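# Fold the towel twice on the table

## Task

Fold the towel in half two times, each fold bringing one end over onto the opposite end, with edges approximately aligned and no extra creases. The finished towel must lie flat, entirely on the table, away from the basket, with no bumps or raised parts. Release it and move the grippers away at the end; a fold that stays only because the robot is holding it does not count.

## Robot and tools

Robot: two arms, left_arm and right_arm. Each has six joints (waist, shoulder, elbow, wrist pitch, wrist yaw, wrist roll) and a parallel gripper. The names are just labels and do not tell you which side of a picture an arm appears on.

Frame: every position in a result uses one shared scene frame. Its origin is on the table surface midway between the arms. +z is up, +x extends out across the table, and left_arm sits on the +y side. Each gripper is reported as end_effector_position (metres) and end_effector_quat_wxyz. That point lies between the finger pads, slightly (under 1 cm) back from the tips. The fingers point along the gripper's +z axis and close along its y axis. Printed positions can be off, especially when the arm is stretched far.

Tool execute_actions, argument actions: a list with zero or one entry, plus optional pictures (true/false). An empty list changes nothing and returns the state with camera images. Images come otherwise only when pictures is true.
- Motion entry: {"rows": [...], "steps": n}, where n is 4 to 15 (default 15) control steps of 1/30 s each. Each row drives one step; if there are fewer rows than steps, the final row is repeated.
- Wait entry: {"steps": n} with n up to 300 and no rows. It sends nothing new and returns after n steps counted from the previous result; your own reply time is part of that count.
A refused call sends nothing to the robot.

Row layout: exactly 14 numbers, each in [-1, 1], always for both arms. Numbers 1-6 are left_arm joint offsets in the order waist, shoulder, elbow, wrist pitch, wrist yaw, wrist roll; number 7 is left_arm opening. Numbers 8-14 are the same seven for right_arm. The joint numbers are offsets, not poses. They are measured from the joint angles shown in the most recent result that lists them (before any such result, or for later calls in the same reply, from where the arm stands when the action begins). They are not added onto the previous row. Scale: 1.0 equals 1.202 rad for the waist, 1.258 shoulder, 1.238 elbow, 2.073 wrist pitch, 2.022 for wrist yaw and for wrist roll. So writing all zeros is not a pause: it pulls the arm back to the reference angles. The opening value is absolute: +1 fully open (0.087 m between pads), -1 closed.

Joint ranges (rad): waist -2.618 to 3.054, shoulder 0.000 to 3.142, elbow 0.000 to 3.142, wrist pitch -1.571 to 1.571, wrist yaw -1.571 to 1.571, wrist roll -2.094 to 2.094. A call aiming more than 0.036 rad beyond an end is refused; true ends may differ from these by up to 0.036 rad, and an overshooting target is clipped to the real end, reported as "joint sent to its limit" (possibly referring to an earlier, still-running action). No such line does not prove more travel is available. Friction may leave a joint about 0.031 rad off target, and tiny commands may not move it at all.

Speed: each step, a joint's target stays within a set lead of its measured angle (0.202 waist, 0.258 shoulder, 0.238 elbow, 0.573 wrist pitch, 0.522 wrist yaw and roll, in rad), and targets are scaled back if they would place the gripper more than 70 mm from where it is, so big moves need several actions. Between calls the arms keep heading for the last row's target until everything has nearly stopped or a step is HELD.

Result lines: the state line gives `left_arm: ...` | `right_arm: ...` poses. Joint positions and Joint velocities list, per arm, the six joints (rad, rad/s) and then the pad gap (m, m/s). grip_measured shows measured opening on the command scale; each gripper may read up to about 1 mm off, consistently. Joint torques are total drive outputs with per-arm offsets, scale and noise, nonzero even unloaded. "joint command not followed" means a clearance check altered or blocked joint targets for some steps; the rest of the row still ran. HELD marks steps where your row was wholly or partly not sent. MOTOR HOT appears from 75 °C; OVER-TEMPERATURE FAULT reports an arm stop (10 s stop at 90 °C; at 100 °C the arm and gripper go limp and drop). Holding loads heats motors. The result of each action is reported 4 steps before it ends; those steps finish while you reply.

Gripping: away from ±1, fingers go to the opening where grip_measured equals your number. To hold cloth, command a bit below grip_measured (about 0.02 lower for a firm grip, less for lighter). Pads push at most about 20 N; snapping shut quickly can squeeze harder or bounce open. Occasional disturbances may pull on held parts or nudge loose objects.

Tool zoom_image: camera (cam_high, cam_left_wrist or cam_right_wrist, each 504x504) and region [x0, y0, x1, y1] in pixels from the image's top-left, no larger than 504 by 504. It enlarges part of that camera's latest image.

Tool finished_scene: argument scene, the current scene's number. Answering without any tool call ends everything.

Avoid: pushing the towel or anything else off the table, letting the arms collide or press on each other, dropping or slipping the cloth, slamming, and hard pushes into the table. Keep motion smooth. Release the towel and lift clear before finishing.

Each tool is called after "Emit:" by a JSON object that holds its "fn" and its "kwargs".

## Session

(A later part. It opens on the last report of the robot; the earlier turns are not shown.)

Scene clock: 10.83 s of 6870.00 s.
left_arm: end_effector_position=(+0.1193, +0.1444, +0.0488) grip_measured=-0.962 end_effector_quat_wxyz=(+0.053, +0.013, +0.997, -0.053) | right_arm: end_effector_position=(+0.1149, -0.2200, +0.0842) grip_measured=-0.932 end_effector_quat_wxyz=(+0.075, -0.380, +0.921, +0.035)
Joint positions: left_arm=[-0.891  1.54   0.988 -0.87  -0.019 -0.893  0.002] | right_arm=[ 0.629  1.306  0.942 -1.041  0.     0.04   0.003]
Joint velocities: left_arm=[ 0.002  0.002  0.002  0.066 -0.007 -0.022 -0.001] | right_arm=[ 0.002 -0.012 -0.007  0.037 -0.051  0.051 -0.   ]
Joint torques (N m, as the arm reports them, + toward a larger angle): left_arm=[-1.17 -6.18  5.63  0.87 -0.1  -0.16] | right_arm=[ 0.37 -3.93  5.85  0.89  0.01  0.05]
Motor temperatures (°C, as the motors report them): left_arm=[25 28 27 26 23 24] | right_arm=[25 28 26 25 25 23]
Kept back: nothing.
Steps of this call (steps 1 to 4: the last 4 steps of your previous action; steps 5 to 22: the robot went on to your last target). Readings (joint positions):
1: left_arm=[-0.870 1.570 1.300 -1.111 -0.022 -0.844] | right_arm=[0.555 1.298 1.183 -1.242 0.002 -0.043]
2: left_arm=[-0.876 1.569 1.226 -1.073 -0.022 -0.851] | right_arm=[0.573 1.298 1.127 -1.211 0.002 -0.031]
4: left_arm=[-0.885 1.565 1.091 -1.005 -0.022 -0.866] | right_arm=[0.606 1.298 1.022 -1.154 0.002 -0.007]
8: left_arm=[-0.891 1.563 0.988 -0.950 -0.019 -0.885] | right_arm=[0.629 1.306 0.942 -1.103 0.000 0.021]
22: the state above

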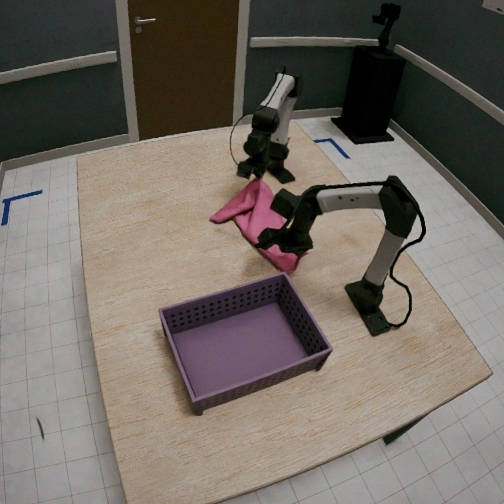

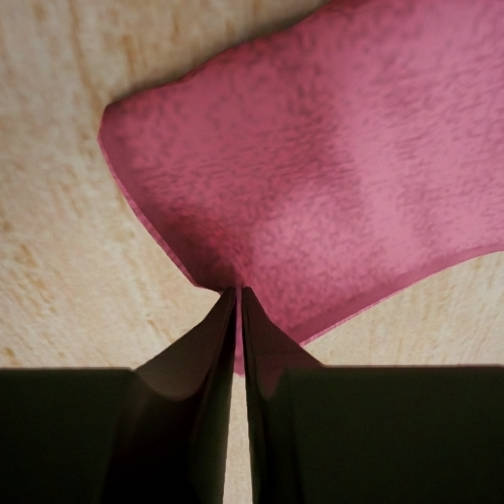

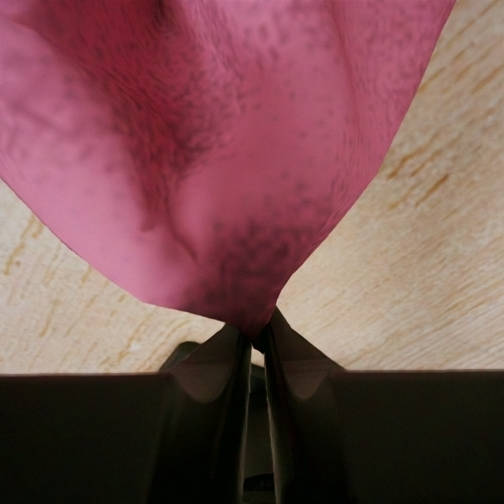

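Emit:
{"fn": "execute_actions", "kwargs": {"actions": [{"rows":[[0,0,0.05,-0.015,0,0,-1,-0.01,0,0.04,-0.01,0,-0.01,-1],[0.01,0,0.12,-0.035,0,0.005,-1,-0.03,0,0.095,-0.02,0,-0.02,-1],[0.02,0,0.19,-0.055,0,0.01,-1,-0.055,0,0.15,-0.03,0,-0.03,-1],[0.035,0,0.26,-0.075,0,0.02,-1,-0.085,0,0.205,-0.04,0,-0.045,-1],[0.055,0.01,0.33,-0.095,0,0.03,-1,-0.115,0.01,0.26,-0.045,0,-0.06,-1],[0.08,0.025,0.4,-0.11,0,0.045,-1,-0.15,0.025,0.315,-0.05,0,-0.075,-1],[0.105,0.045,0.47,-0.12,0,0.06,-1,-0.185,0.045,0.37,-0.05,0,-0.09,-1],[0.13,0.07,0.54,-0.125,0,0.075,-1,-0.22,0.07,0.425,-0.05,0,-0.11,-1],[0.16,0.1,0.61,-0.125,0,0.09,-1,-0.255,0.1,0.48,-0.045,0,-0.13,-1],[0.19,0.13,0.67,-0.125,0,0.105,-1,-0.29,0.13,0.53,-0.04,0,-0.145,-1],[0.22,0.16,0.73,-0.125,0,0.12,-1,-0.325,0.16,0.575,-0.035,0,-0.16,-1],[0.245,0.19,0.78,-0.125,0,0.135,-1,-0.36,0.19,0.615,-0.03,0,-0.18,-1],[0.27,0.22,0.83,-0.123,0,0.15,-1,-0.39,0.22,0.65,-0.024,0,-0.195,-1],[0.29,0.25,0.87,-0.123,0,0.16,-1,-0.415,0.25,0.685,-0.018,0,-0.21,-1],[0.305,0.273,0.905,-0.123,0,0.17,-1,-0.436,0.273,0.71,-0.014,0,-0.218,-1]]}]}}

Emit:
{"fn": "execute_actions", "kwargs": {"actions": [{"steps":24}], "pictures": true}}

Scene clock: 11.70 s of 6870.00 s.
left_arm: end_effector_position=(+0.2573, +0.0883, +0.2305) grip_measured=-0.962 end_effector_quat_wxyz=(+0.217, -0.015, +0.957, -0.193) | right_arm: end_effector_position=(+0.2578, -0.2169, +0.2397) grip_measured=-0.932 end_effector_quat_wxyz=(+0.291, -0.313, +0.902, +0.056)
Joint positions: left_arm=[-0.704  1.646  1.721 -1.057 -0.012 -0.763  0.002] | right_arm=[ 0.322  1.405  1.55  -1.114 -0.006 -0.151  0.003]
Joint velocities: left_arm=[ 0.984  0.979  2.664 -0.125 -0.007  0.623 -0.002] | right_arm=[-1.16   0.93   1.878  0.051 -0.037 -0.842  0.   ]
Joint torques (N m, as the arm reports them, + toward a larger angle): left_arm=[ 0.73 -4.68  5.39  1.2  -0.16 -0.02] | right_arm=[-1.28 -1.99  5.72  1.34  0.02  0.01]
Motor temperatures (°C, as the motors report them): left_arm=[25 28 27 26 23 24] | right_arm=[25 28 27 26 25 23]
Steps of this call (steps 1 to 15: the robot went on to your last target; steps 16 to 26: the first 11 steps of this action). Readings (joint positions):
16: left_arm=[-0.891 1.540 0.994 -0.874 -0.019 -0.894] | right_arm=[0.629 1.306 0.946 -1.043 0.000 0.039]
17: left_arm=[-0.891 1.541 1.015 -0.894 -0.019 -0.894] | right_arm=[0.626 1.306 0.963 -1.057 -0.001 0.034]
19: left_arm=[-0.884 1.549 1.124 -0.954 -0.018 -0.887] | right_arm=[0.594 1.308 1.050 -1.097 -0.003 0.013]
23: left_arm=[-0.805 1.572 1.452 -1.028 -0.014 -0.832] | right_arm=[0.450 1.331 1.337 -1.120 -0.006 -0.066]
26: the state above

Scene clock: 12.50 s of 6870.00 s.
left_arm: end_effector_position=(+0.3639, +0.1172, +0.2615) grip_measured=-0.962 end_effector_quat_wxyz=(+0.293, -0.009, +0.941, -0.169) | right_arm: end_effector_position=(+0.3616, -0.2680, +0.2502) grip_measured=-0.932 end_effector_quat_wxyz=(+0.319, -0.319, +0.892, -0.015)
Joint positions: left_arm=[-0.519  1.877  2.095 -1.099 -0.021 -0.56   0.002] | right_arm=[ 0.105  1.653  1.801 -1.069  0.001 -0.389  0.003]
Joint velocities: left_arm=[-0.002  0.007 -0.007 -0.066 -0.051 -0.007  0.   ] | right_arm=[ 0.002 -0.007  0.002 -0.11  -0.007  0.007  0.001]
Joint torques (N m, as the arm reports them, + toward a larger angle): left_arm=[-0.88 -8.27  7.05  1.35 -0.03  0.03] | right_arm=[-0.46 -8.93  7.78  1.48 -0.06 -0.08]
Motor temperatures (°C, as the motors report them): left_arm=[25 28 28 26 23 24] | right_arm=[25 29 27 26 25 23]
Kept back: nothing.
Steps of this call (steps 1 to 4: the last 4 steps of your previous action; steps 5 to 24: the robot went on to your last target). Readings (joint positions):
1: left_arm=[-0.669 1.681 1.810 -1.062 -0.012 -0.737] | right_arm=[0.280 1.438 1.610 -1.110 -0.006 -0.181]
2: left_arm=[-0.634 1.718 1.893 -1.063 -0.013 -0.711] | right_arm=[0.239 1.475 1.664 -1.104 -0.005 -0.212]
4: left_arm=[-0.572 1.788 2.025 -1.062 -0.015 -0.661] | right_arm=[0.166 1.552 1.753 -1.091 -0.004 -0.272]
8: left_arm=[-0.519 1.857 2.095 -1.065 -0.023 -0.600] | right_arm=[0.106 1.641 1.798 -1.068 0.001 -0.341]
24: the state above

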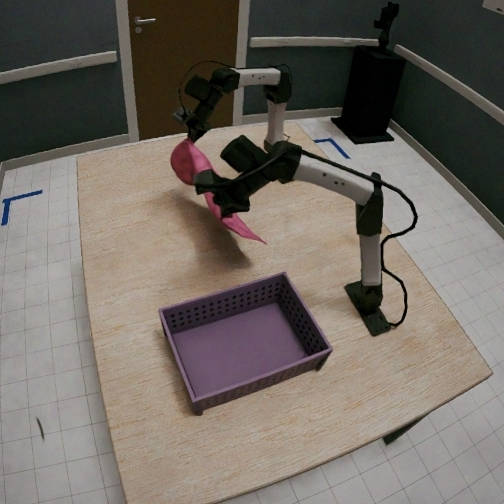

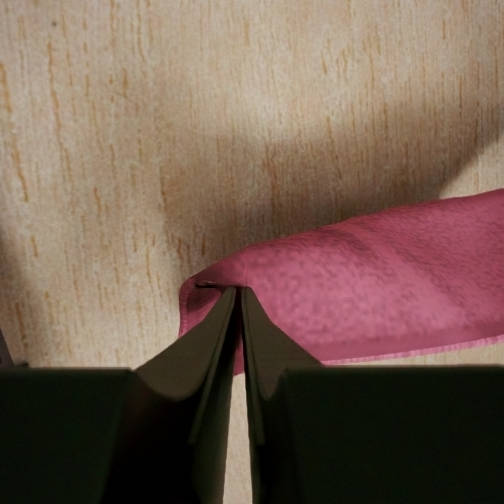

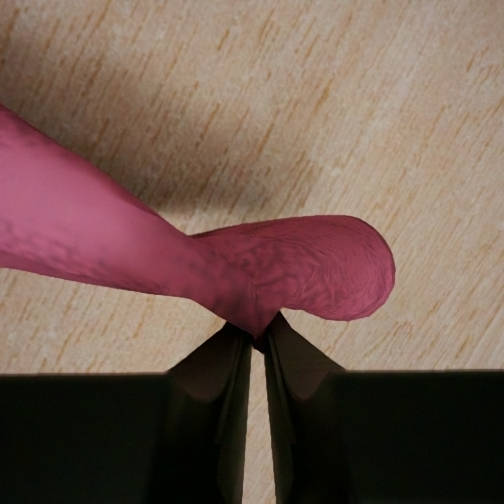

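Emit:
{"fn": "execute_actions", "kwargs": {"actions": [{"rows":[[-0.015,-0.03,-0.045,0,0,-0.01,-1,0.015,-0.03,-0.036,-0.005,0,0.01,-1],[-0.033,-0.065,-0.1,0,0,-0.02,-1,0.034,-0.065,-0.08,-0.01,0,0.022,-1],[-0.052,-0.1,-0.16,-0.003,0,-0.03,-1,0.054,-0.1,-0.127,-0.018,0,0.035,-1],[-0.07,-0.135,-0.22,-0.006,0,-0.04,-1,0.074,-0.135,-0.174,-0.026,0,0.048,-1],[-0.09,-0.17,-0.28,-0.009,0,-0.05,-1,0.094,-0.168,-0.22,-0.034,0,0.061,-1],[-0.108,-0.2,-0.34,-0.011,0,-0.06,-1,0.114,-0.198,-0.268,-0.04,0,0.074,-1],[-0.127,-0.23,-0.4,-0.011,0,-0.07,-1,0.134,-0.225,-0.315,-0.045,0,0.087,-1],[-0.146,-0.254,-0.457,-0.011,0,-0.08,-1,0.154,-0.248,-0.362,-0.045,0,0.1,-1],[-0.17,-0.268,-0.52,0,0,-0.092,-1,0.184,-0.262,-0.41,-0.04,0,0.113,-1],[-0.195,-0.277,-0.585,0.016,0,-0.104,-1,0.214,-0.272,-0.46,-0.033,0,0.126,-1],[-0.22,-0.282,-0.65,0.035,0,-0.116,-1,0.244,-0.279,-0.51,-0.024,0,0.139,-1],[-0.245,-0.283,-0.715,0.055,0,-0.128,-1,0.274,-0.283,-0.56,-0.014,0,0.152,-1],[-0.27,-0.281,-0.78,0.075,0,-0.14,-1,0.304,-0.285,-0.61,-0.004,0,0.165,-1],[-0.292,-0.277,-0.84,0.096,0,-0.153,-1,0.335,-0.285,-0.66,0.006,0,0.178,-1],[-0.31,-0.273,-0.894,0.115,0,-0.165,-1,0.362,-0.285,-0.7,0.014,0,0.19,-1]]}]}}

Emit:
{"fn": "execute_actions", "kwargs": {"actions": [{"steps":20}], "pictures": true}}

Emit:
{"fn": "zoom_image", "kwargs": {"camera": "cam_high", "region": [170,110,360,300]}}

Scene clock: 13.40 s of 6870.00 s.
left_arm: end_effector_position=(+0.2089, +0.1262, +0.1819) grip_measured=-0.962 end_effector_quat_wxyz=(+0.168, +0.026, +0.976, -0.136) | right_arm: end_effector_position=(+0.2161, -0.2424, +0.1791) grip_measured=-0.933 end_effector_quat_wxyz=(+0.209, -0.354, +0.911, +0.031)
Joint positions: left_arm=[-0.728  1.525  1.463 -1.074 -0.022 -0.7    0.002] | right_arm=[ 0.331  1.325  1.299 -1.118  0.002 -0.218  0.003]
Joint velocities: left_arm=[-0.764 -0.628 -2.107  0.3   -0.051 -0.564 -0.   ] | right_arm=[ 0.916 -0.657 -1.663  0.007 -0.022  0.725 -0.   ]
Joint torques (N m, as the arm reports them, + toward a larger angle): left_arm=[-1.09 -3.62  4.02  1.15 -0.1  -0.18] | right_arm=[ 0.33 -3.65  4.25  1.08 -0.06  0.1 ]
Motor temperatures (°C, as the motors report them): left_arm=[25 29 28 26 23 24] | right_arm=[25 29 27 26 25 23]
Steps of this call (steps 1 to 16: the robot went on to your last target; steps 17 to 27: the first 11 steps of this action). Readings (joint positions):
17: left_arm=[-0.520 1.873 2.088 -1.096 -0.021 -0.561] | right_arm=[0.106 1.650 1.797 -1.068 0.001 -0.389]
18: left_arm=[-0.523 1.858 2.063 -1.088 -0.021 -0.566] | right_arm=[0.110 1.640 1.777 -1.063 0.001 -0.383]
20: left_arm=[-0.545 1.795 1.957 -1.078 -0.023 -0.585] | right_arm=[0.136 1.586 1.691 -1.063 0.003 -0.359]
24: left_arm=[-0.645 1.621 1.676 -1.087 -0.023 -0.644] | right_arm=[0.241 1.422 1.466 -1.105 0.003 -0.286]
27: the state above

Scene clock: 14.07 s of 6870.00 s.
left_arm: end_effector_position=(+0.1178, +0.1460, +0.0487) grip_measured=-0.962 end_effector_quat_wxyz=(+0.049, +0.017, +0.997, -0.052) | right_arm: end_effector_position=(+0.1244, -0.2387, +0.0834) grip_measured=-0.932 end_effector_quat_wxyz=(+0.069, -0.363, +0.929, +0.029)
Joint positions: left_arm=[-0.888  1.54   0.988 -0.877 -0.012 -0.884  0.002] | right_arm=[ 0.534  1.298  0.933 -1.057 -0.006 -0.017  0.003]
Joint velocities: left_arm=[-0.022  0.012 -0.002  0.037  0.051 -0.022 -0.001] | right_arm=[-0.007 -0.017  0.002 -0.051 -0.037 -0.007 -0.001]
Joint torques (N m, as the arm reports them, + toward a larger angle): left_arm=[-0.82 -6.11  5.79  0.86 -0.19 -0.17] | right_arm=[ 0.14 -4.87  6.26  0.87  0.04  0.08]
Motor temperatures (°C, as the motors report them): left_arm=[25 29 28 26 23 24] | right_arm=[25 29 27 26 25 23]
Kept back: nothing.
Steps of this call (steps 1 to 4: the last 4 steps of your previous action; steps 5 to 20: the robot went on to your last target). Readings (joint positions):
1: left_arm=[-0.755 1.510 1.393 -1.061 -0.022 -0.720] | right_arm=[0.365 1.308 1.241 -1.115 0.002 -0.194]
2: left_arm=[-0.783 1.506 1.323 -1.042 -0.022 -0.740] | right_arm=[0.401 1.300 1.180 -1.109 0.001 -0.169]
4: left_arm=[-0.836 1.510 1.180 -0.986 -0.021 -0.783] | right_arm=[0.473 1.298 1.054 -1.088 0.001 -0.120]
8: left_arm=[-0.888 1.540 0.996 -0.942 -0.012 -0.845] | right_arm=[0.534 1.298 0.933 -1.089 -0.006 -0.058]
20: the state above

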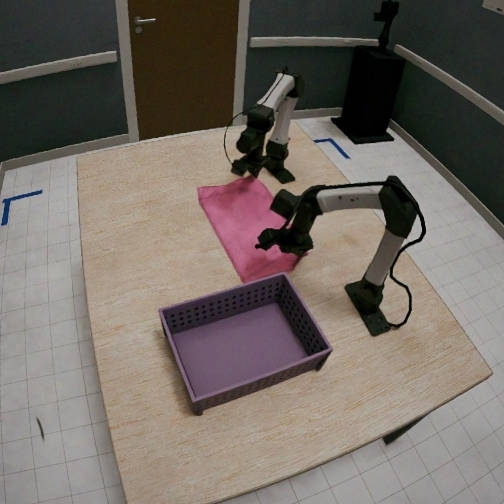

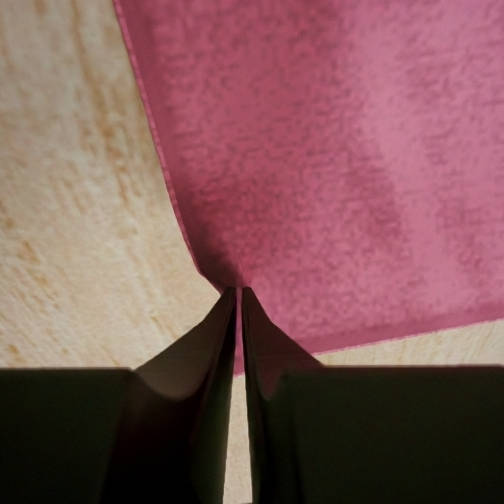

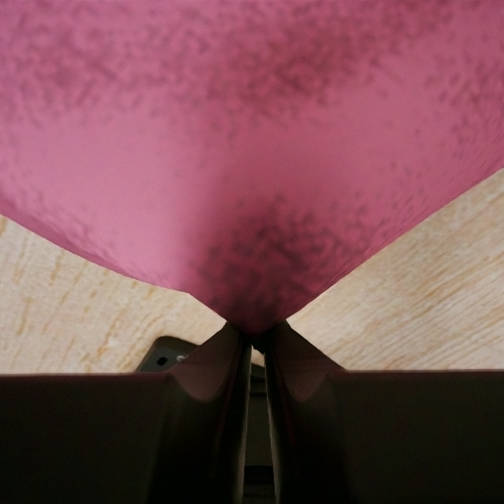

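Region (170, 110, 360, 300) of cam_high's 504x504 image, scaled by 2.653, with more detail than that image has.

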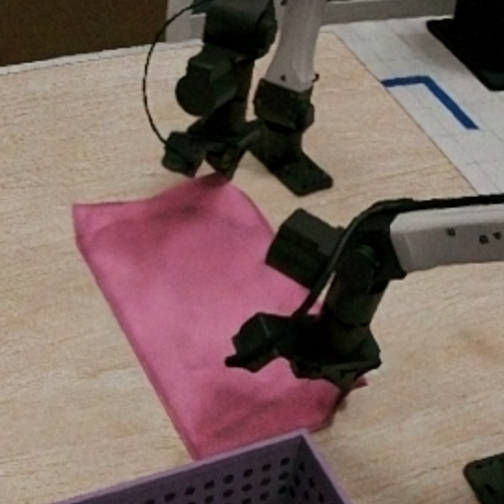

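Good. Release both, raise to look.

Emit:
{"fn": "execute_actions", "kwargs": {"actions": [{"rows":[[0,0,0,0,0,0,-0.8,0,0,0,0,0,0,-0.6],[0,0,0,0,0,0,-0.5,0,0,0,0,0,0,-0.2],[0,0,0,0,0,0,-0.2,0,0,0.02,0,0,0,0.2],[0,-0.02,0.02,0,0,0.03,0.1,0,0,0.06,0,0,0,0.6],[0,-0.05,0.05,-0.01,0,0.07,0.4,0,0,0.11,-0.01,0,0,1],[0,-0.08,0.08,-0.02,0,0.11,0.7,0,0,0.16,-0.015,0,0,1],[0,-0.11,0.12,-0.03,0,0.15,1,0,0,0.21,-0.02,0,0,1],[0,-0.14,0.16,-0.045,0,0.19,1,0,0,0.26,-0.025,0,0,1],[0,-0.16,0.2,-0.06,0,0.23,1,0,0,0.31,-0.03,0,0,1],[0,-0.18,0.25,-0.075,0,0.27,1,0,0,0.36,-0.035,0,0,1],[0,-0.19,0.3,-0.09,0,0.31,1,0,0,0.41,-0.04,0,0,1],[0,-0.2,0.35,-0.105,0,0.35,1,0,0,0.46,-0.045,0,0,1],[0,-0.2,0.4,-0.12,0,0.39,1,0,0,0.5,-0.05,0,0,1],[0,-0.2,0.45,-0.13,0,0.42,1,0,0,0.53,-0.05,0,0,1],[0,-0.2,0.49,-0.14,0,0.44,1,0,0,0.55,-0.05,0,0,1]]}]}}

Emit:
{"fn": "execute_actions", "kwargs": {"actions": [{"steps":20}], "pictures": true}}

Scene clock: 14.63 s of 6870.00 s.
left_arm: end_effector_position=(+0.1482, +0.1224, +0.1531) grip_measured=+0.995 end_effector_quat_wxyz=(+0.170, +0.169, +0.960, -0.148) | right_arm: end_effector_position=(+0.1820, -0.1874, +0.1925) grip_measured=+0.987 end_effector_quat_wxyz=(+0.224, -0.352, +0.904, +0.087)
Joint positions: left_arm=[-0.888  1.376  1.218 -0.959 -0.012 -0.567  0.087] | right_arm=[ 0.534  1.298  1.319 -1.106 -0.006 -0.015  0.087]
Joint velocities: left_arm=[-0.007 -0.789  1.775 -0.462 -0.007  1.736  0.001] | right_arm=[ 0.007 -0.007  1.912 -0.022  0.022  0.037 -0.001]
Joint torques (N m, as the arm reports them, + toward a larger angle): left_arm=[-0.49 -5.96  7.13  1.09 -0.07 -0.02] | right_arm=[-0.48 -4.63  6.98  1.05  0.01 -0.04]
Motor temperatures (°C, as the motors report them): left_arm=[25 29 28 26 23 24] | right_arm=[25 29 27 26 25 23]
Steps of this call (steps 1 to 6: the robot went on to your last target; steps 7 to 17: the first 11 steps of this action). Readings (joint positions):
7: left_arm=[-0.888 1.540 0.988 -0.874 -0.012 -0.886] | right_arm=[0.534 1.298 0.933 -1.057 -0.006 -0.015]
8: left_arm=[-0.888 1.540 0.988 -0.874 -0.012 -0.886] | right_arm=[0.534 1.298 0.933 -1.057 -0.006 -0.015]
10: left_arm=[-0.888 1.539 0.988 -0.874 -0.012 -0.878] | right_arm=[0.534 1.298 0.940 -1.062 -0.006 -0.015]
14: left_arm=[-0.888 1.471 1.064 -0.921 -0.012 -0.734] | right_arm=[0.534 1.298 1.117 -1.101 -0.006 -0.015]
17: the state above

Scene clock: 15.30 s of 6870.00 s.
left_arm: end_effector_position=(+0.1662, +0.1350, +0.2948) grip_measured=+0.996 end_effector_quat_wxyz=(+0.338, +0.405, +0.834, -0.163) | right_arm: end_effector_position=(+0.2027, -0.1689, +0.2883) grip_measured=+0.988 end_effector_quat_wxyz=(+0.338, -0.339, +0.868, +0.129)
Joint positions: left_arm=[-0.888  1.277  1.61  -1.134 -0.012 -0.01   0.087] | right_arm=[ 0.534  1.295  1.61  -1.146 -0.006 -0.015  0.087]
Joint velocities: left_arm=[ 0.007 -0.007 -0.012 -0.007 -0.066  0.11  -0.001] | right_arm=[-0.002  0.007  0.012  0.007 -0.051 -0.037 -0.   ]
Joint torques (N m, as the arm reports them, + toward a larger angle): left_arm=[-0.53 -2.68  4.79  1.47 -0.02 -0.02] | right_arm=[-0.41 -3.94  6.44  1.5  -0.01 -0.03]
Motor temperatures (°C, as the motors report them): left_arm=[25 29 28 26 23 24] | right_arm=[25 29 27 26 25 23]
Kept back: nothing.
Steps of this call (steps 1 to 4: the last 4 steps of your previous action; steps 5 to 20: the robot went on to your last target). Readings (joint positions):
1: left_arm=[-0.888 1.351 1.281 -0.974 -0.012 -0.502] | right_arm=[0.534 1.298 1.384 -1.108 -0.006 -0.015]
2: left_arm=[-0.888 1.330 1.351 -0.993 -0.012 -0.428] | right_arm=[0.534 1.298 1.445 -1.111 -0.006 -0.015]
4: left_arm=[-0.888 1.302 1.492 -1.028 -0.012 -0.285] | right_arm=[0.534 1.298 1.548 -1.112 -0.006 -0.015]
8: left_arm=[-0.888 1.260 1.609 -1.047 -0.012 -0.117] | right_arm=[0.534 1.295 1.610 -1.113 -0.006 -0.015]
20: the state above

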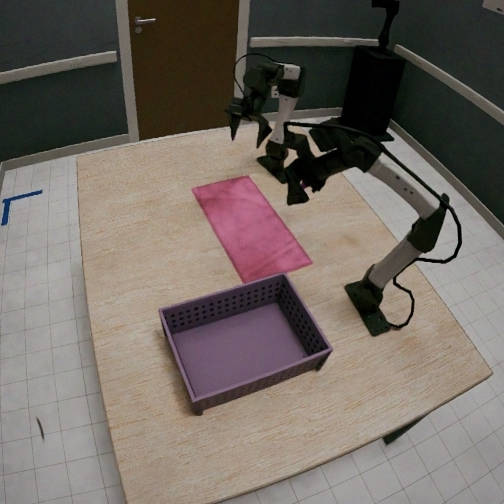

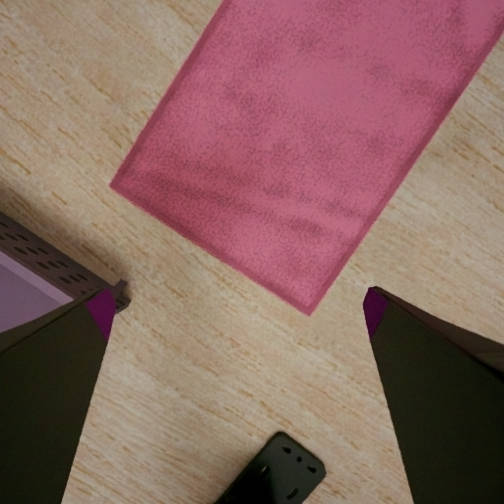

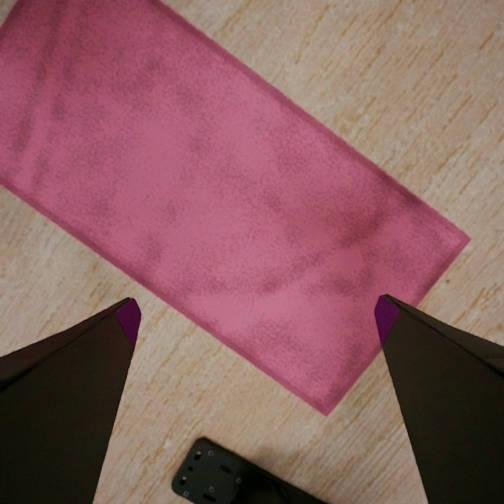

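Emit:
{"fn": "execute_actions", "kwargs": {"actions": [{"rows":[[0.04,-0.01,-0.01,0,0,0,1,-0.03,0.02,-0.025,0.006,0,0,0.9],[0.09,-0.03,-0.03,0,0,0,1,-0.07,0.042,-0.055,0.012,0,0.01,0.8],[0.15,-0.045,-0.045,0,0,0,1,-0.11,0.066,-0.087,0.018,0,0.01,0.7],[0.21,-0.06,-0.06,0,0,0,1,-0.15,0.09,-0.12,0.025,0,0.02,0.6],[0.27,-0.075,-0.075,0,0,0,1,-0.19,0.115,-0.152,0.032,0,0.02,0.5],[0.33,-0.09,-0.09,0,0,0,1,-0.23,0.14,-0.185,0.039,0,0.03,0.4],[0.39,-0.105,-0.105,0,0,0,1,-0.27,0.165,-0.217,0.046,0,0.03,0.3],[0.45,-0.12,-0.12,0,0,0,1,-0.31,0.19,-0.25,0.053,0,0.04,0.2],[0.51,-0.135,-0.135,0,0,0,1,-0.35,0.213,-0.28,0.06,0,0.045,0.1],[0.57,-0.15,-0.15,0,0,0,1,-0.39,0.235,-0.31,0.067,0,0.045,0.1],[0.63,-0.165,-0.165,0,0,0,1,-0.42,0.256,-0.337,0.074,0,0.045,0.1],[0.69,-0.18,-0.18,0,0,0,1,-0.45,0.275,-0.362,0.08,0,0.045,0.1],[0.74,-0.19,-0.19,0,0,0,1,-0.47,0.292,-0.385,0.085,0,0.045,0.1],[0.78,-0.2,-0.2,0,0,0,1,-0.485,0.305,-0.402,0.088,0,0.045,0.1],[0.8,-0.2,-0.2,0,0,0,1,-0.49,0.314,-0.414,0.088,0,0.045,0.1]]}]}}

Emit:
{"fn": "execute_actions", "kwargs": {"actions": [{"steps":16}], "pictures": true}}

Scene clock: 16.43 s of 6870.00 s.
left_arm: end_effector_position=(+0.2354, +0.2984, +0.2834) grip_measured=+0.997 end_effector_quat_wxyz=(+0.379, +0.129, +0.915, -0.051) | right_arm: end_effector_position=(+0.2572, -0.2612, +0.1396) grip_measured=+0.104 end_effector_quat_wxyz=(+0.160, -0.162, +0.973, +0.037)
Joint positions: left_arm=[-0.258  1.119  1.46  -1.127 -0.01  -0.004  0.087] | right_arm=[ 0.165  1.513  1.321 -1.048 -0.012  0.029  0.048]
Joint velocities: left_arm=[ 2.083 -0.579 -0.525  0.037 -0.037 -0.007  0.   ] | right_arm=[-1.272  0.969 -1.116  0.418 -0.022  0.168 -0.008]
Joint torques (N m, as the arm reports them, + toward a larger angle): left_arm=[-0.61 -3.25  4.42  1.57 -0.01 -0.16] | right_arm=[-1.7  -6.01  5.15  0.88 -0.04  0.15]
Motor temperatures (°C, as the motors report them): left_arm=[25 29 28 27 23 24] | right_arm=[25 29 27 26 25 23]
Steps of this call (steps 1 to 23: the robot went on to your last target; steps 24 to 34: the first 11 steps of this action). Readings (joint positions):
24: left_arm=[-0.883 1.277 1.610 -1.139 -0.010 -0.002] | right_arm=[0.531 1.295 1.608 -1.146 -0.007 -0.015]
25: left_arm=[-0.864 1.274 1.607 -1.137 -0.006 -0.002] | right_arm=[0.518 1.295 1.600 -1.142 -0.010 -0.014]
27: left_arm=[-0.767 1.254 1.585 -1.132 0.001 -0.002] | right_arm=[0.450 1.308 1.560 -1.121 -0.013 -0.009]
31: left_arm=[-0.478 1.180 1.514 -1.128 -0.006 -0.003] | right_arm=[0.291 1.410 1.434 -1.083 -0.012 0.010]
34: the state above

Scene clock: 16.97 s of 6870.00 s.
left_arm: end_effector_position=(+0.2266, +0.3829, +0.2784) grip_measured=+0.997 end_effector_quat_wxyz=(+0.390, -0.022, +0.921, +0.014) | right_arm: end_effector_position=(+0.2195, -0.3330, +0.0354) grip_measured=+0.100 end_effector_quat_wxyz=(-0.011, -0.034, +0.999, +0.000)
Joint positions: left_arm=[ 0.063  1.033  1.39  -1.126 -0.02  -0.005  0.087] | right_arm=[-0.059  1.704  1.094 -0.983 -0.003  0.066  0.048]
Joint velocities: left_arm=[-0.022  0.012 -0.012 -0.007  0.081  0.007  0.002] | right_arm=[-0.002 -0.002 -0.002 -0.022 -0.007  0.037  0.001]
Joint torques (N m, as the arm reports them, + toward a larger angle): left_arm=[ 0.27 -2.13  4.07  1.65  0.05 -0.13] | right_arm=[ 0.04 -9.5   5.76  0.57 -0.08  0.09]
Motor temperatures (°C, as the motors report them): left_arm=[25 28 28 27 23 24] | right_arm=[25 29 27 26 25 23]
Kept back: nothing.
Steps of this call (steps 1 to 4: the last 4 steps of your previous action; steps 5 to 16: the robot went on to your last target). Readings (joint positions):
1: left_arm=[-0.186 1.099 1.442 -1.126 -0.011 -0.004] | right_arm=[0.119 1.547 1.281 -1.035 -0.012 0.034]
2: left_arm=[-0.115 1.080 1.425 -1.126 -0.013 -0.004] | right_arm=[0.073 1.582 1.240 -1.020 -0.011 0.040]
4: left_arm=[0.001 1.050 1.398 -1.126 -0.017 -0.005] | right_arm=[-0.011 1.647 1.162 -0.997 -0.008 0.050]
8: left_arm=[0.063 1.033 1.390 -1.126 -0.022 -0.005] | right_arm=[-0.059 1.705 1.094 -0.996 -0.002 0.062]
16: the state above

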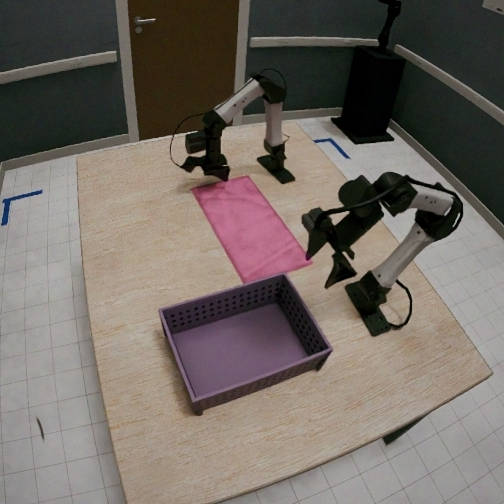

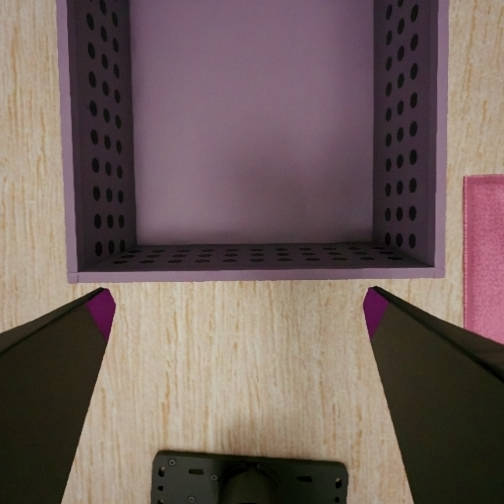

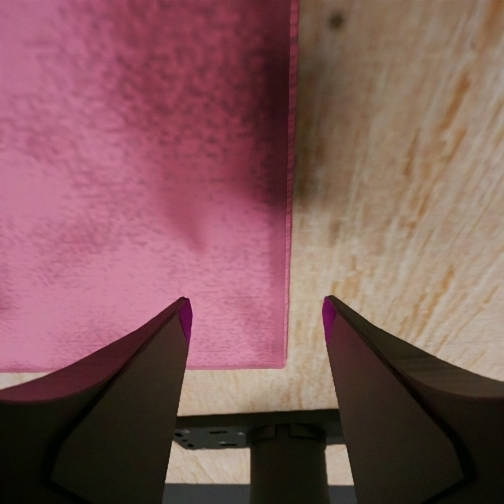

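Emit:
{"fn": "execute_actions", "kwargs": {"actions": [{"rows":[[0,0,0,0,0,0,1,-0.015,0.008,-0.012,0.012,0,0,0.1],[0,0,0,0,0,0,1,-0.03,0.016,-0.024,0.024,0,0,0.1],[0,0,0,0,0,0,1,-0.036,0.024,-0.036,0.036,0,0,0.1],[0,0,0,0,0,0,1,-0.036,0.032,-0.048,0.046,0,0,0.1],[0,0,0,0,0,0,1,-0.036,0.038,-0.06,0.052,0,0,0.1],[0,0,0,0,0,0,1,-0.036,0.044,-0.068,0.055,0,0,0.1],[0,0,0,0,0,0,1,-0.036,0.044,-0.068,0.055,0,0,0.1],[0,0,0,0,0,0,1,-0.036,0.044,-0.068,0.055,0,0,0.1],[0,0,0,0,0,0,1,-0.036,0.044,-0.068,0.055,0,0,0.1],[0,0,0,0,0,0,1,-0.01,0.044,-0.068,0.055,0,0,0],[0,0,0,0,0,0,1,0.01,0.044,-0.068,0.055,0,0,-0.2],[0,0,0,0,0,0,1,0.03,0.044,-0.068,0.055,0,0,-0.4],[0,0,0,0,0,0,1,0.045,0.044,-0.068,0.055,0,0,-0.6],[0,0,0,0,0,0,1,0.05,0.044,-0.068,0.055,0,0,-0.8],[0,0,0,0,0,0,1,0.05,0.044,-0.068,0.055,0,0,-1]]}]}}

Emit:
{"fn": "execute_actions", "kwargs": {"actions": [{"steps":9}], "pictures": true}}

Scene clock: 17.67 s of 6870.00 s.
left_arm: end_effector_position=(+0.2266, +0.3828, +0.2784) grip_measured=+0.997 end_effector_quat_wxyz=(+0.390, -0.021, +0.921, +0.014) | right_arm: end_effector_position=(+0.2122, -0.3396, +0.0109) grip_measured=-0.102 end_effector_quat_wxyz=(-0.026, -0.019, +0.999, +0.002)
Joint positions: left_arm=[ 0.063  1.033  1.39  -1.126 -0.019 -0.005  0.087] | right_arm=[-0.087  1.743  1.026 -0.906 -0.009  0.067  0.039]
Joint velocities: left_arm=[-0.012  0.007 -0.007 -0.066  0.051  0.007  0.   ] | right_arm=[ 0.242 -0.002 -0.002  0.095 -0.125  0.007 -0.171]
Joint torques (N m, as the arm reports them, + toward a larger angle): left_arm=[-0.43 -1.59  5.94  1.7  -0.02 -0.09] | right_arm=[ 1.86 -6.89  4.11  0.53  0.18 -0.06]
Motor temperatures (°C, as the motors report them): left_arm=[25 28 28 27 23 24] | right_arm=[25 29 27 26 25 23]
Steps of this call (steps 1 to 10: the robot went on to your last target; steps 11 to 21: the first 11 steps of this action). Readings (joint positions):
11: left_arm=[0.063 1.033 1.390 -1.126 -0.019 -0.005] | right_arm=[-0.060 1.704 1.094 -0.981 -0.003 0.066]
12: left_arm=[0.063 1.033 1.390 -1.126 -0.019 -0.005] | right_arm=[-0.063 1.704 1.092 -0.977 -0.003 0.066]
14: left_arm=[0.063 1.033 1.390 -1.126 -0.019 -0.005] | right_arm=[-0.079 1.705 1.079 -0.953 -0.003 0.066]
18: left_arm=[0.063 1.033 1.390 -1.126 -0.019 -0.005] | right_arm=[-0.094 1.732 1.035 -0.912 -0.003 0.066]
21: the state above

Scene clock: 17.97 s of 6870.00 s.
left_arm: end_effector_position=(+0.2266, +0.3828, +0.2784) grip_measured=+0.997 end_effector_quat_wxyz=(+0.390, -0.021, +0.921, +0.014) | right_arm: end_effector_position=(+0.2113, -0.3236, +0.0105) grip_measured=-0.927 end_effector_quat_wxyz=(-0.022, -0.059, +0.998, -0.004)
Joint positions: left_arm=[ 0.063  1.033  1.39  -1.126 -0.019 -0.005  0.087] | right_arm=[-0.01   1.743  1.026 -0.899  0.003  0.065  0.003]
Joint velocities: left_arm=[ 0.007 -0.027 -0.007 -0.051 -0.037 -0.022  0.001] | right_arm=[-0.007 -0.007 -0.002 -0.022  0.037 -0.037 -0.001]
Joint torques (N m, as the arm reports them, + toward a larger angle): left_arm=[-0.46 -1.47  5.78  1.72 -0.04 -0.09] | right_arm=[ 0.17 -6.65  4.14  0.62 -0.04  0.02]
Motor temperatures (°C, as the motors report them): left_arm=[25 28 28 27 23 24] | right_arm=[25 29 27 26 25 23]
Kept back: nothing.
Steps of this call (steps 1 to 4: the last 4 steps of your previous action; steps 5 to 9: the robot went on to your last target). Readings (joint positions):
1: left_arm=[0.063 1.033 1.390 -1.126 -0.019 -0.005] | right_arm=[-0.074 1.743 1.026 -0.904 -0.011 0.067]
2: left_arm=[0.063 1.033 1.390 -1.126 -0.019 -0.005] | right_arm=[-0.055 1.743 1.026 -0.903 -0.012 0.067]
4: left_arm=[0.063 1.033 1.390 -1.126 -0.019 -0.005] | right_arm=[-0.020 1.743 1.026 -0.899 -0.009 0.066]
8: left_arm=[0.063 1.033 1.390 -1.126 -0.019 -0.005] | right_arm=[-0.010 1.743 1.026 -0.899 0.003 0.065]
9: the state above

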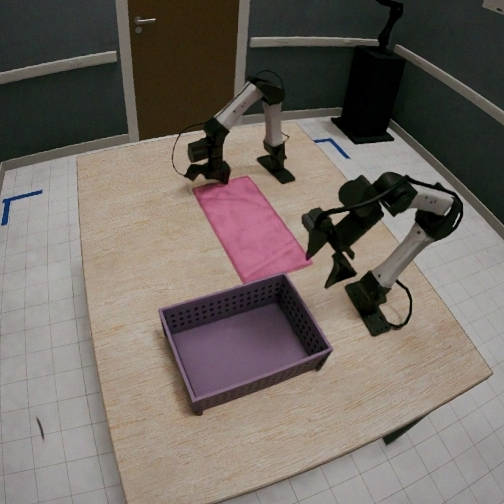

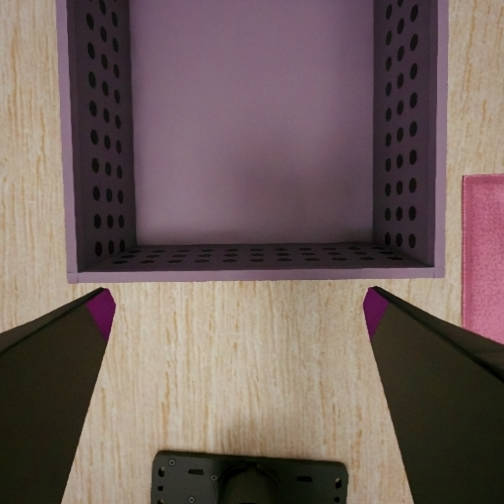

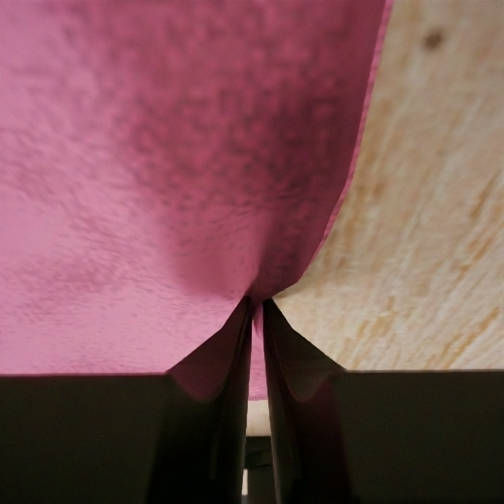

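Emit:
{"fn": "execute_actions", "kwargs": {"actions": [{"rows":[[0,0,0,0,0,0,1,0,-0.015,0.015,-0.008,0,0,-1],[0,0,0,0,0,0,1,-0.01,-0.03,0.03,-0.016,0,-0.01,-1],[0,0,0,0,0,0,1,-0.03,-0.045,0.045,-0.024,0,-0.02,-1],[0,0,0,0,0,0,1,-0.055,-0.05,0.055,-0.03,0,-0.035,-1],[0,0,0,0,0,0,1,-0.085,-0.05,0.055,-0.035,0,-0.05,-1],[0,0,0,0,0,0,1,-0.115,-0.05,0.055,-0.035,0,-0.065,-1],[0,0,0,0,0,0,1,-0.145,-0.05,0.055,-0.035,0,-0.08,-1],[0,0,0,0,0,0,1,-0.175,-0.05,0.055,-0.035,0,-0.095,-1],[0,0,0,0,0,0,1,-0.205,-0.05,0.055,-0.035,0,-0.11,-1],[0,0,0,0,0,0,1,-0.235,-0.05,0.055,-0.035,0,-0.125,-1],[0,0,0,0,0,0,1,-0.26,-0.05,0.055,-0.035,0,-0.14,-1],[0,0,0,0,0,0,1,-0.283,-0.05,0.055,-0.035,0,-0.153,-1],[0,0,0,0,0,0,1,-0.302,-0.05,0.055,-0.035,0,-0.163,-1],[0,0,0,0,0,0,1,-0.316,-0.05,0.055,-0.035,0,-0.17,-1],[0,0,0,0,0,0,1,-0.325,-0.05,0.055,-0.035,0,-0.172,-1]]}]}}

Emit:
{"fn": "execute_actions", "kwargs": {"actions": [{"steps":12}], "pictures": true}}

Scene clock: 18.57 s of 6870.00 s.
left_arm: end_effector_position=(+0.2266, +0.3828, +0.2784) grip_measured=+0.997 end_effector_quat_wxyz=(+0.390, -0.021, +0.921, +0.014) | right_arm: end_effector_position=(+0.2291, -0.3882, +0.0332) grip_measured=-0.930 end_effector_quat_wxyz=(+0.009, -0.017, +1.000, +0.000)
Joint positions: left_arm=[ 0.063  1.033  1.39  -1.126 -0.019 -0.005  0.087] | right_arm=[-0.256  1.696  1.082 -0.939 -0.002 -0.097  0.003]
Joint velocities: left_arm=[ 0.002  0.017  0.007 -0.066 -0.051 -0.022 -0.   ] | right_arm=[-1.043  0.007  0.002  0.037 -0.022 -0.711 -0.001]
Joint torques (N m, as the arm reports them, + toward a larger angle): left_arm=[-0.47 -1.61  5.75  1.75  0.   -0.12] | right_arm=[-0.41 -9.48  6.73  0.31  0.08 -0.09]
Motor temperatures (°C, as the motors report them): left_arm=[25 28 28 27 23 24] | right_arm=[25 29 27 26 25 23]
Steps of this call (steps 1 to 7: the robot went on to your last target; steps 8 to 18: the first 11 steps of this action). Readings (joint positions):
8: left_arm=[0.063 1.033 1.390 -1.126 -0.019 -0.005] | right_arm=[-0.010 1.741 1.029 -0.903 0.004 0.065]
9: left_arm=[0.063 1.033 1.390 -1.126 -0.019 -0.005] | right_arm=[-0.010 1.739 1.032 -0.907 0.004 0.063]
11: left_arm=[0.063 1.033 1.390 -1.126 -0.019 -0.005] | right_arm=[-0.021 1.728 1.048 -0.924 0.002 0.048]
15: left_arm=[0.063 1.033 1.390 -1.126 -0.019 -0.005] | right_arm=[-0.139 1.699 1.079 -0.936 -0.004 -0.024]
18: the state above

Scene clock: 18.97 s of 6870.00 s.
left_arm: end_effector_position=(+0.2266, +0.3828, +0.2784) grip_measured=+0.997 end_effector_quat_wxyz=(+0.390, -0.021, +0.921, +0.014) | right_arm: end_effector_position=(+0.2196, -0.4297, +0.0339) grip_measured=-0.930 end_effector_quat_wxyz=(+0.001, -0.027, +1.000, -0.001)
Joint positions: left_arm=[ 0.063  1.033  1.39  -1.126 -0.019 -0.005  0.087] | right_arm=[-0.397  1.696  1.082 -0.955  0.002 -0.259  0.003]
Joint velocities: left_arm=[-0.007 -0.027 -0.012  0.007  0.022  0.007 -0.   ] | right_arm=[-0.007  0.012 -0.002  0.066  0.007 -0.139  0.   ]
Joint torques (N m, as the arm reports them, + toward a larger angle): left_arm=[-0.58 -1.67  5.77  1.7  -0.01 -0.07] | right_arm=[-0.84 -9.3   6.59  0.34  0.04 -0.12]
Motor temperatures (°C, as the motors report them): left_arm=[25 28 28 27 23 24] | right_arm=[25 29 27 26 25 23]
Kept back: nothing.
Steps of this call (steps 1 to 4: the last 4 steps of your previous action; steps 5 to 12: the robot went on to your last target). Readings (joint positions):
1: left_arm=[0.063 1.033 1.390 -1.126 -0.019 -0.005] | right_arm=[-0.291 1.696 1.082 -0.942 -0.002 -0.123]
2: left_arm=[0.063 1.033 1.390 -1.126 -0.019 -0.005] | right_arm=[-0.323 1.696 1.082 -0.944 -0.001 -0.148]
4: left_arm=[0.063 1.033 1.390 -1.126 -0.019 -0.005] | right_arm=[-0.371 1.696 1.082 -0.948 0.000 -0.191]
8: left_arm=[0.063 1.033 1.390 -1.126 -0.019 -0.005] | right_arm=[-0.397 1.696 1.082 -0.954 0.002 -0.239]
12: the state above

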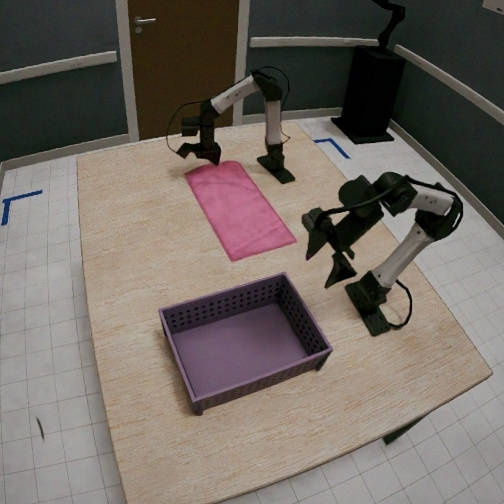

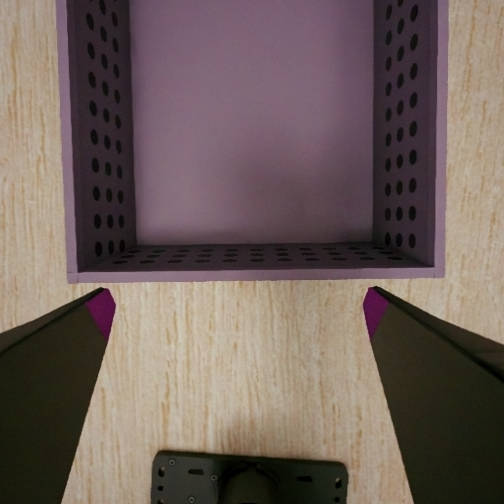

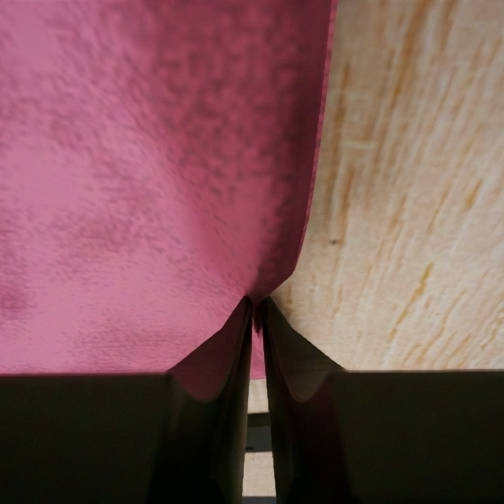

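Emit:
{"fn": "execute_actions", "kwargs": {"actions": [{"rows":[[0,0,0,0,0,0,1,0.015,-0.015,0.033,-0.03,0,0.015,-1],[0,0,0,0,0,0,1,0.035,-0.03,0.066,-0.06,0,0.03,-1],[0,0,0,0,0,0,1,0.06,-0.043,0.1,-0.09,0,0.045,-1],[0,0,0,0,0,0,1,0.09,-0.055,0.133,-0.117,0,0.065,-1],[0,0,0,0,0,0,1,0.122,-0.065,0.166,-0.143,0,0.085,-1],[0,0,0,0,0,0,1,0.158,-0.072,0.2,-0.166,0,0.11,-1],[0,0,0,0,0,0,1,0.197,-0.078,0.232,-0.187,0,0.135,-1],[0,0,0,0,0,0,1,0.245,-0.082,0.26,-0.203,0,0.165,-1],[0,0,0,0,0,0,1,0.3,-0.084,0.286,-0.214,0,0.195,-1],[0,0,0,0,0,0,1,0.355,-0.083,0.311,-0.221,0,0.225,-1],[0,0,0,0,0,0,1,0.41,-0.08,0.336,-0.226,0,0.255,-1],[0,0,0,0,0,0,1,0.465,-0.074,0.361,-0.229,0,0.285,-1],[0,0,0,0,0,0,1,0.52,-0.066,0.386,-0.23,0,0.315,-1],[0,0,0,0,0,0,1,0.575,-0.056,0.411,-0.23,0,0.345,-1],[0,0,0,0,0,0,1,0.63,-0.045,0.436,-0.23,0,0.368,-1]]}]}}

Emit:
{"fn": "execute_actions", "kwargs": {"actions": [{"steps":14}], "pictures": true}}

Scene clock: 19.70 s of 6870.00 s.
left_arm: end_effector_position=(+0.2266, +0.3828, +0.2784) grip_measured=+0.997 end_effector_quat_wxyz=(+0.390, -0.021, +0.921, +0.014) | right_arm: end_effector_position=(+0.2452, -0.3260, +0.1407) grip_measured=-0.930 end_effector_quat_wxyz=(+0.058, -0.062, +0.996, +0.001)
Joint positions: left_arm=[ 0.063  1.033  1.39  -1.126 -0.019 -0.005  0.087] | right_arm=[-0.033  1.611  1.434 -1.279  0.009  0.034  0.003]
Joint velocities: left_arm=[-0.002  0.007 -0.022 -0.007 -0.051 -0.022 -0.   ] | right_arm=[ 1.819 -0.11   0.999 -0.711  0.037  1.37  -0.   ]
Joint torques (N m, as the arm reports them, + toward a larger angle): left_arm=[-0.51 -1.61  5.87  1.71 -0.01 -0.1 ] | right_arm=[ 0.62 -8.31  6.24  0.41 -0.05  0.09]
Motor temperatures (°C, as the motors report them): left_arm=[25 28 28 27 23 24] | right_arm=[25 29 27 26 25 23]
Steps of this call (steps 1 to 11: the robot went on to your last target; steps 12 to 22: the first 11 steps of this action). Readings (joint positions):
12: left_arm=[0.063 1.033 1.390 -1.126 -0.019 -0.005] | right_arm=[-0.396 1.696 1.086 -0.963 0.002 -0.267]
13: left_arm=[0.063 1.033 1.390 -1.126 -0.019 -0.005] | right_arm=[-0.392 1.696 1.098 -0.983 0.002 -0.257]
15: left_arm=[0.063 1.033 1.390 -1.126 -0.019 -0.005] | right_arm=[-0.361 1.690 1.151 -1.050 0.004 -0.223]
19: left_arm=[0.063 1.033 1.390 -1.126 -0.019 -0.005] | right_arm=[-0.208 1.641 1.320 -1.196 0.007 -0.101]
22: the state above

Scene clock: 20.17 s of 6870.00 s.
left_arm: end_effector_position=(+0.2266, +0.3828, +0.2784) grip_measured=+0.997 end_effector_quat_wxyz=(+0.390, -0.021, +0.921, +0.014) | right_arm: end_effector_position=(+0.2043, -0.2036, +0.1840) grip_measured=-0.930 end_effector_quat_wxyz=(+0.068, -0.056, +0.995, +0.041)
Joint positions: left_arm=[ 0.063  1.033  1.39  -1.126 -0.019 -0.005  0.087] | right_arm=[ 0.371  1.613  1.609 -1.408 -0.006  0.45   0.003]
Joint velocities: left_arm=[-0.002 -0.002  0.002 -0.095 -0.037  0.007  0.   ] | right_arm=[ 0.002 -0.002  0.017 -0.095  0.051  0.154 -0.   ]
Joint torques (N m, as the arm reports them, + toward a larger angle): left_arm=[-0.51 -1.57  5.78  1.7   0.   -0.06] | right_arm=[-0.89 -5.49  6.78  0.59  0.04  0.09]
Motor temperatures (°C, as the motors report them): left_arm=[25 28 28 27 23 24] | right_arm=[25 29 27 26 25 23]
Kept back: nothing.
Steps of this call (steps 1 to 4: the last 4 steps of your previous action; steps 5 to 14: the robot went on to your last target). Readings (joint positions):
1: left_arm=[0.063 1.033 1.390 -1.126 -0.019 -0.005] | right_arm=[0.034 1.609 1.468 -1.302 0.009 0.086]
2: left_arm=[0.063 1.033 1.390 -1.126 -0.019 -0.005] | right_arm=[0.103 1.609 1.499 -1.321 0.009 0.139]
4: left_arm=[0.063 1.033 1.390 -1.126 -0.019 -0.005] | right_arm=[0.240 1.611 1.555 -1.350 0.007 0.247]
8: left_arm=[0.063 1.033 1.390 -1.126 -0.019 -0.005] | right_arm=[0.374 1.613 1.609 -1.375 -0.007 0.379]
14: the state above

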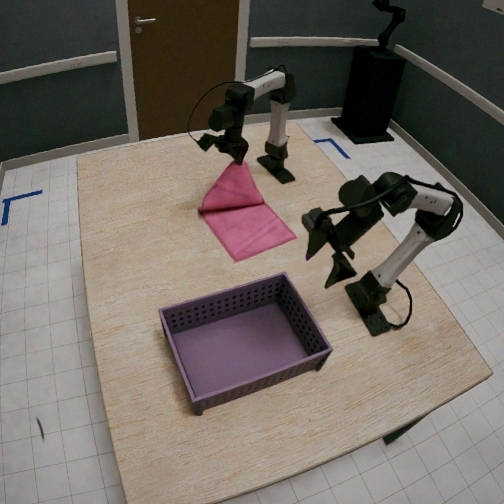

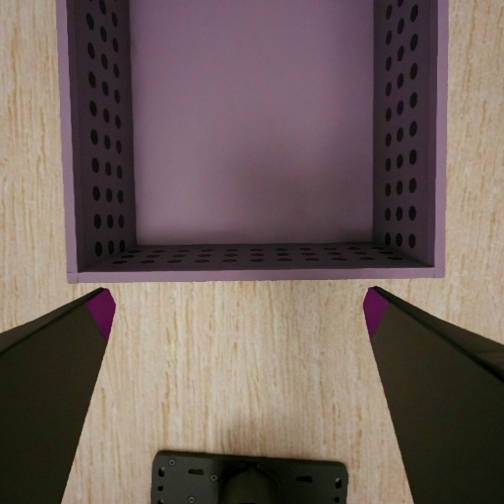

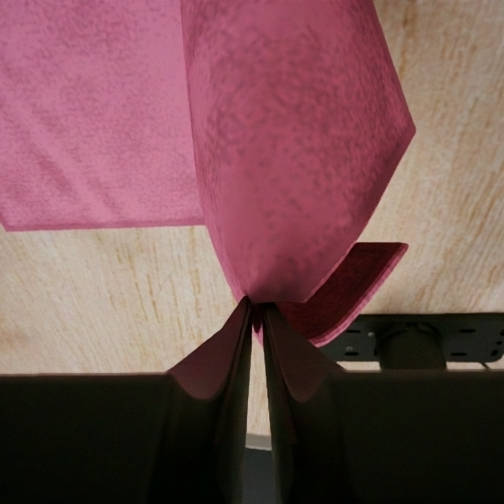

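Emit:
{"fn": "execute_actions", "kwargs": {"actions": [{"rows":[[0,0,0,0,0,0,1,0.03,0.025,0.012,0.003,0,0.018,-1],[0,0,0,0,0,0,1,0.065,0.052,0.026,0.007,0,0.036,-1],[0,0,0,0,0,0,1,0.103,0.082,0.041,0.012,0,0.054,-1],[0,0,0,0,0,0,1,0.14,0.113,0.057,0.017,0,0.072,-1],[0,0,0,0,0,0,1,0.174,0.145,0.074,0.022,0,0.089,-1],[0,0,0,0,0,0,1,0.205,0.178,0.091,0.027,0,0.105,-1],[0,0,0,0,0,0,1,0.233,0.212,0.108,0.032,0,0.119,-1],[0,0,0,0,0,0,1,0.259,0.247,0.126,0.037,0,0.132,-1],[0,0,0,0,0,0,1,0.282,0.283,0.145,0.042,0,0.143,-1],[0,0,0,0,0,0,1,0.302,0.322,0.172,0.044,0,0.155,-1],[0,0,0,0,0,0,1,0.32,0.362,0.2,0.046,0,0.167,-1],[0,0,0,0,0,0,1,0.336,0.402,0.228,0.048,0,0.178,-1],[0,0,0,0,0,0,1,0.35,0.44,0.255,0.05,0,0.188,-1],[0,0,0,0,0,0,1,0.361,0.475,0.28,0.052,0,0.196,-1],[0,0,0,0,0,0,1,0.37,0.5,0.3,0.053,0,0.203,-1]]}]}}

Emit:
{"fn": "execute_actions", "kwargs": {"actions": [{"steps":16}], "pictures": true}}

Emit:
{"fn": "zoom_image", "kwargs": {"camera": "cam_high", "region": [180,140,330,290]}}

Scene clock: 21.00 s of 6870.00 s.
left_arm: end_effector_position=(+0.2266, +0.3828, +0.2784) grip_measured=+0.997 end_effector_quat_wxyz=(+0.390, -0.021, +0.921, +0.014) | right_arm: end_effector_position=(+0.1766, -0.0776, +0.1239) grip_measured=-0.930 end_effector_quat_wxyz=(+0.014, -0.112, +0.993, +0.016)
Joint positions: left_arm=[ 0.063  1.033  1.39  -1.126 -0.019 -0.005  0.087] | right_arm=[ 0.707  1.963  1.791 -1.356 -0.002  0.675  0.003]
Joint velocities: left_arm=[ 0.002 -0.002 -0.012 -0.11  -0.022 -0.051  0.   ] | right_arm=[0.759 1.516 0.847 0.183 0.037 0.696 0.   ]
Joint torques (N m, as the arm reports them, + toward a larger angle): left_arm=[-0.53 -1.6   5.8   1.71 -0.01 -0.07] | right_arm=[-0.44 -9.96  7.2   0.68  0.06  0.06]
Motor temperatures (°C, as the motors report them): left_arm=[25 28 28 27 23 24] | right_arm=[25 29 28 26 25 23]
Steps of this call (steps 1 to 14: the robot went on to your last target; steps 15 to 25: the first 11 steps of this action). Readings (joint positions):
15: left_arm=[0.063 1.033 1.390 -1.126 -0.019 -0.005] | right_arm=[0.373 1.613 1.609 -1.418 -0.005 0.475]
16: left_arm=[0.063 1.033 1.390 -1.126 -0.019 -0.005] | right_arm=[0.384 1.617 1.612 -1.419 -0.003 0.481]
18: left_arm=[0.063 1.033 1.390 -1.126 -0.019 -0.005] | right_arm=[0.440 1.653 1.640 -1.418 0.001 0.511]
22: left_arm=[0.063 1.033 1.390 -1.126 -0.019 -0.005] | right_arm=[0.609 1.812 1.721 -1.384 0.001 0.602]
25: the state above

Scene clock: 21.53 s of 6870.00 s.
left_arm: end_effector_position=(+0.2266, +0.3828, +0.2784) grip_measured=+0.997 end_effector_quat_wxyz=(+0.390, -0.021, +0.921, +0.014) | right_arm: end_effector_position=(+0.1664, -0.0085, +0.0566) grip_measured=-0.930 end_effector_quat_wxyz=(-0.010, -0.083, +0.996, -0.008)
Joint positions: left_arm=[ 0.063  1.033  1.39  -1.126 -0.019 -0.005  0.087] | right_arm=[ 0.819  2.254  1.962 -1.304 -0.007  0.845  0.003]
Joint velocities: left_arm=[ 0.007  0.007 -0.007 -0.037  0.037 -0.007  0.   ] | right_arm=[-0.012  0.002 -0.012 -0.007  0.007 -0.007  0.   ]
Joint torques (N m, as the arm reports them, + toward a larger angle): left_arm=[-0.5  -1.62  5.75  1.73 -0.03 -0.09] | right_arm=[ -0.85 -15.08   7.28   0.39   0.1    0.  ]
Motor temperatures (°C, as the motors report them): left_arm=[25 28 28 27 23 24] | right_arm=[25 30 28 26 25 23]
Kept back: nothing.
Steps of this call (steps 1 to 4: the last 4 steps of your previous action; steps 5 to 16: the robot went on to your last target). Readings (joint positions):
1: left_arm=[0.063 1.033 1.390 -1.126 -0.019 -0.005] | right_arm=[0.732 2.016 1.821 -1.349 -0.002 0.699]
2: left_arm=[0.063 1.033 1.390 -1.126 -0.019 -0.005] | right_arm=[0.754 2.068 1.852 -1.342 -0.003 0.722]
4: left_arm=[0.063 1.033 1.390 -1.126 -0.019 -0.005] | right_arm=[0.788 2.164 1.914 -1.327 -0.004 0.764]
8: left_arm=[0.063 1.033 1.390 -1.126 -0.019 -0.005] | right_arm=[0.819 2.252 1.947 -1.304 -0.007 0.814]
16: the state above

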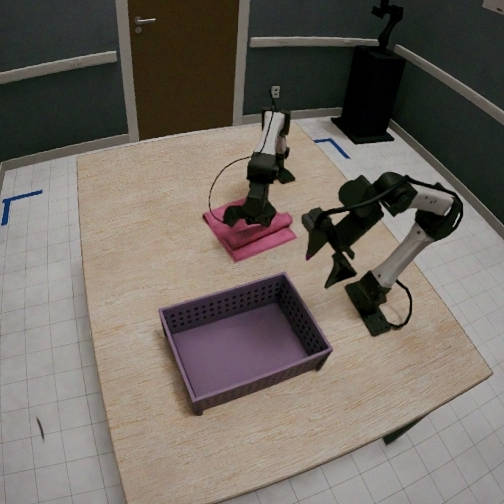

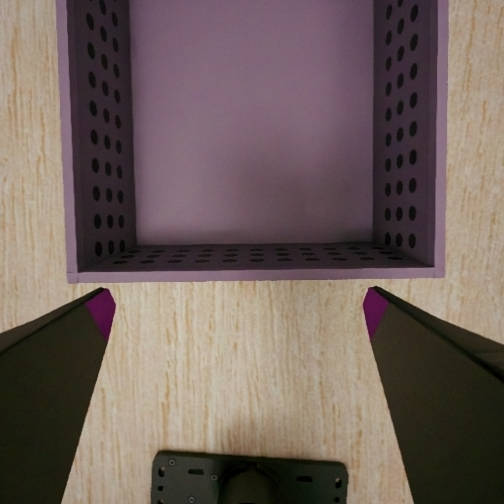

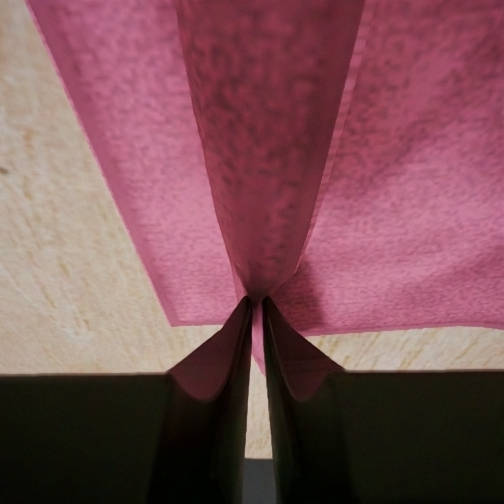

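Region (180, 140, 330, 290) of cam_high's 504x504 image, scaled by 3.360, with more detail than that image has.

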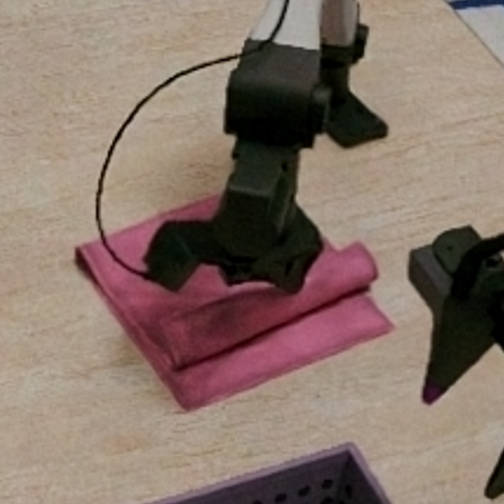

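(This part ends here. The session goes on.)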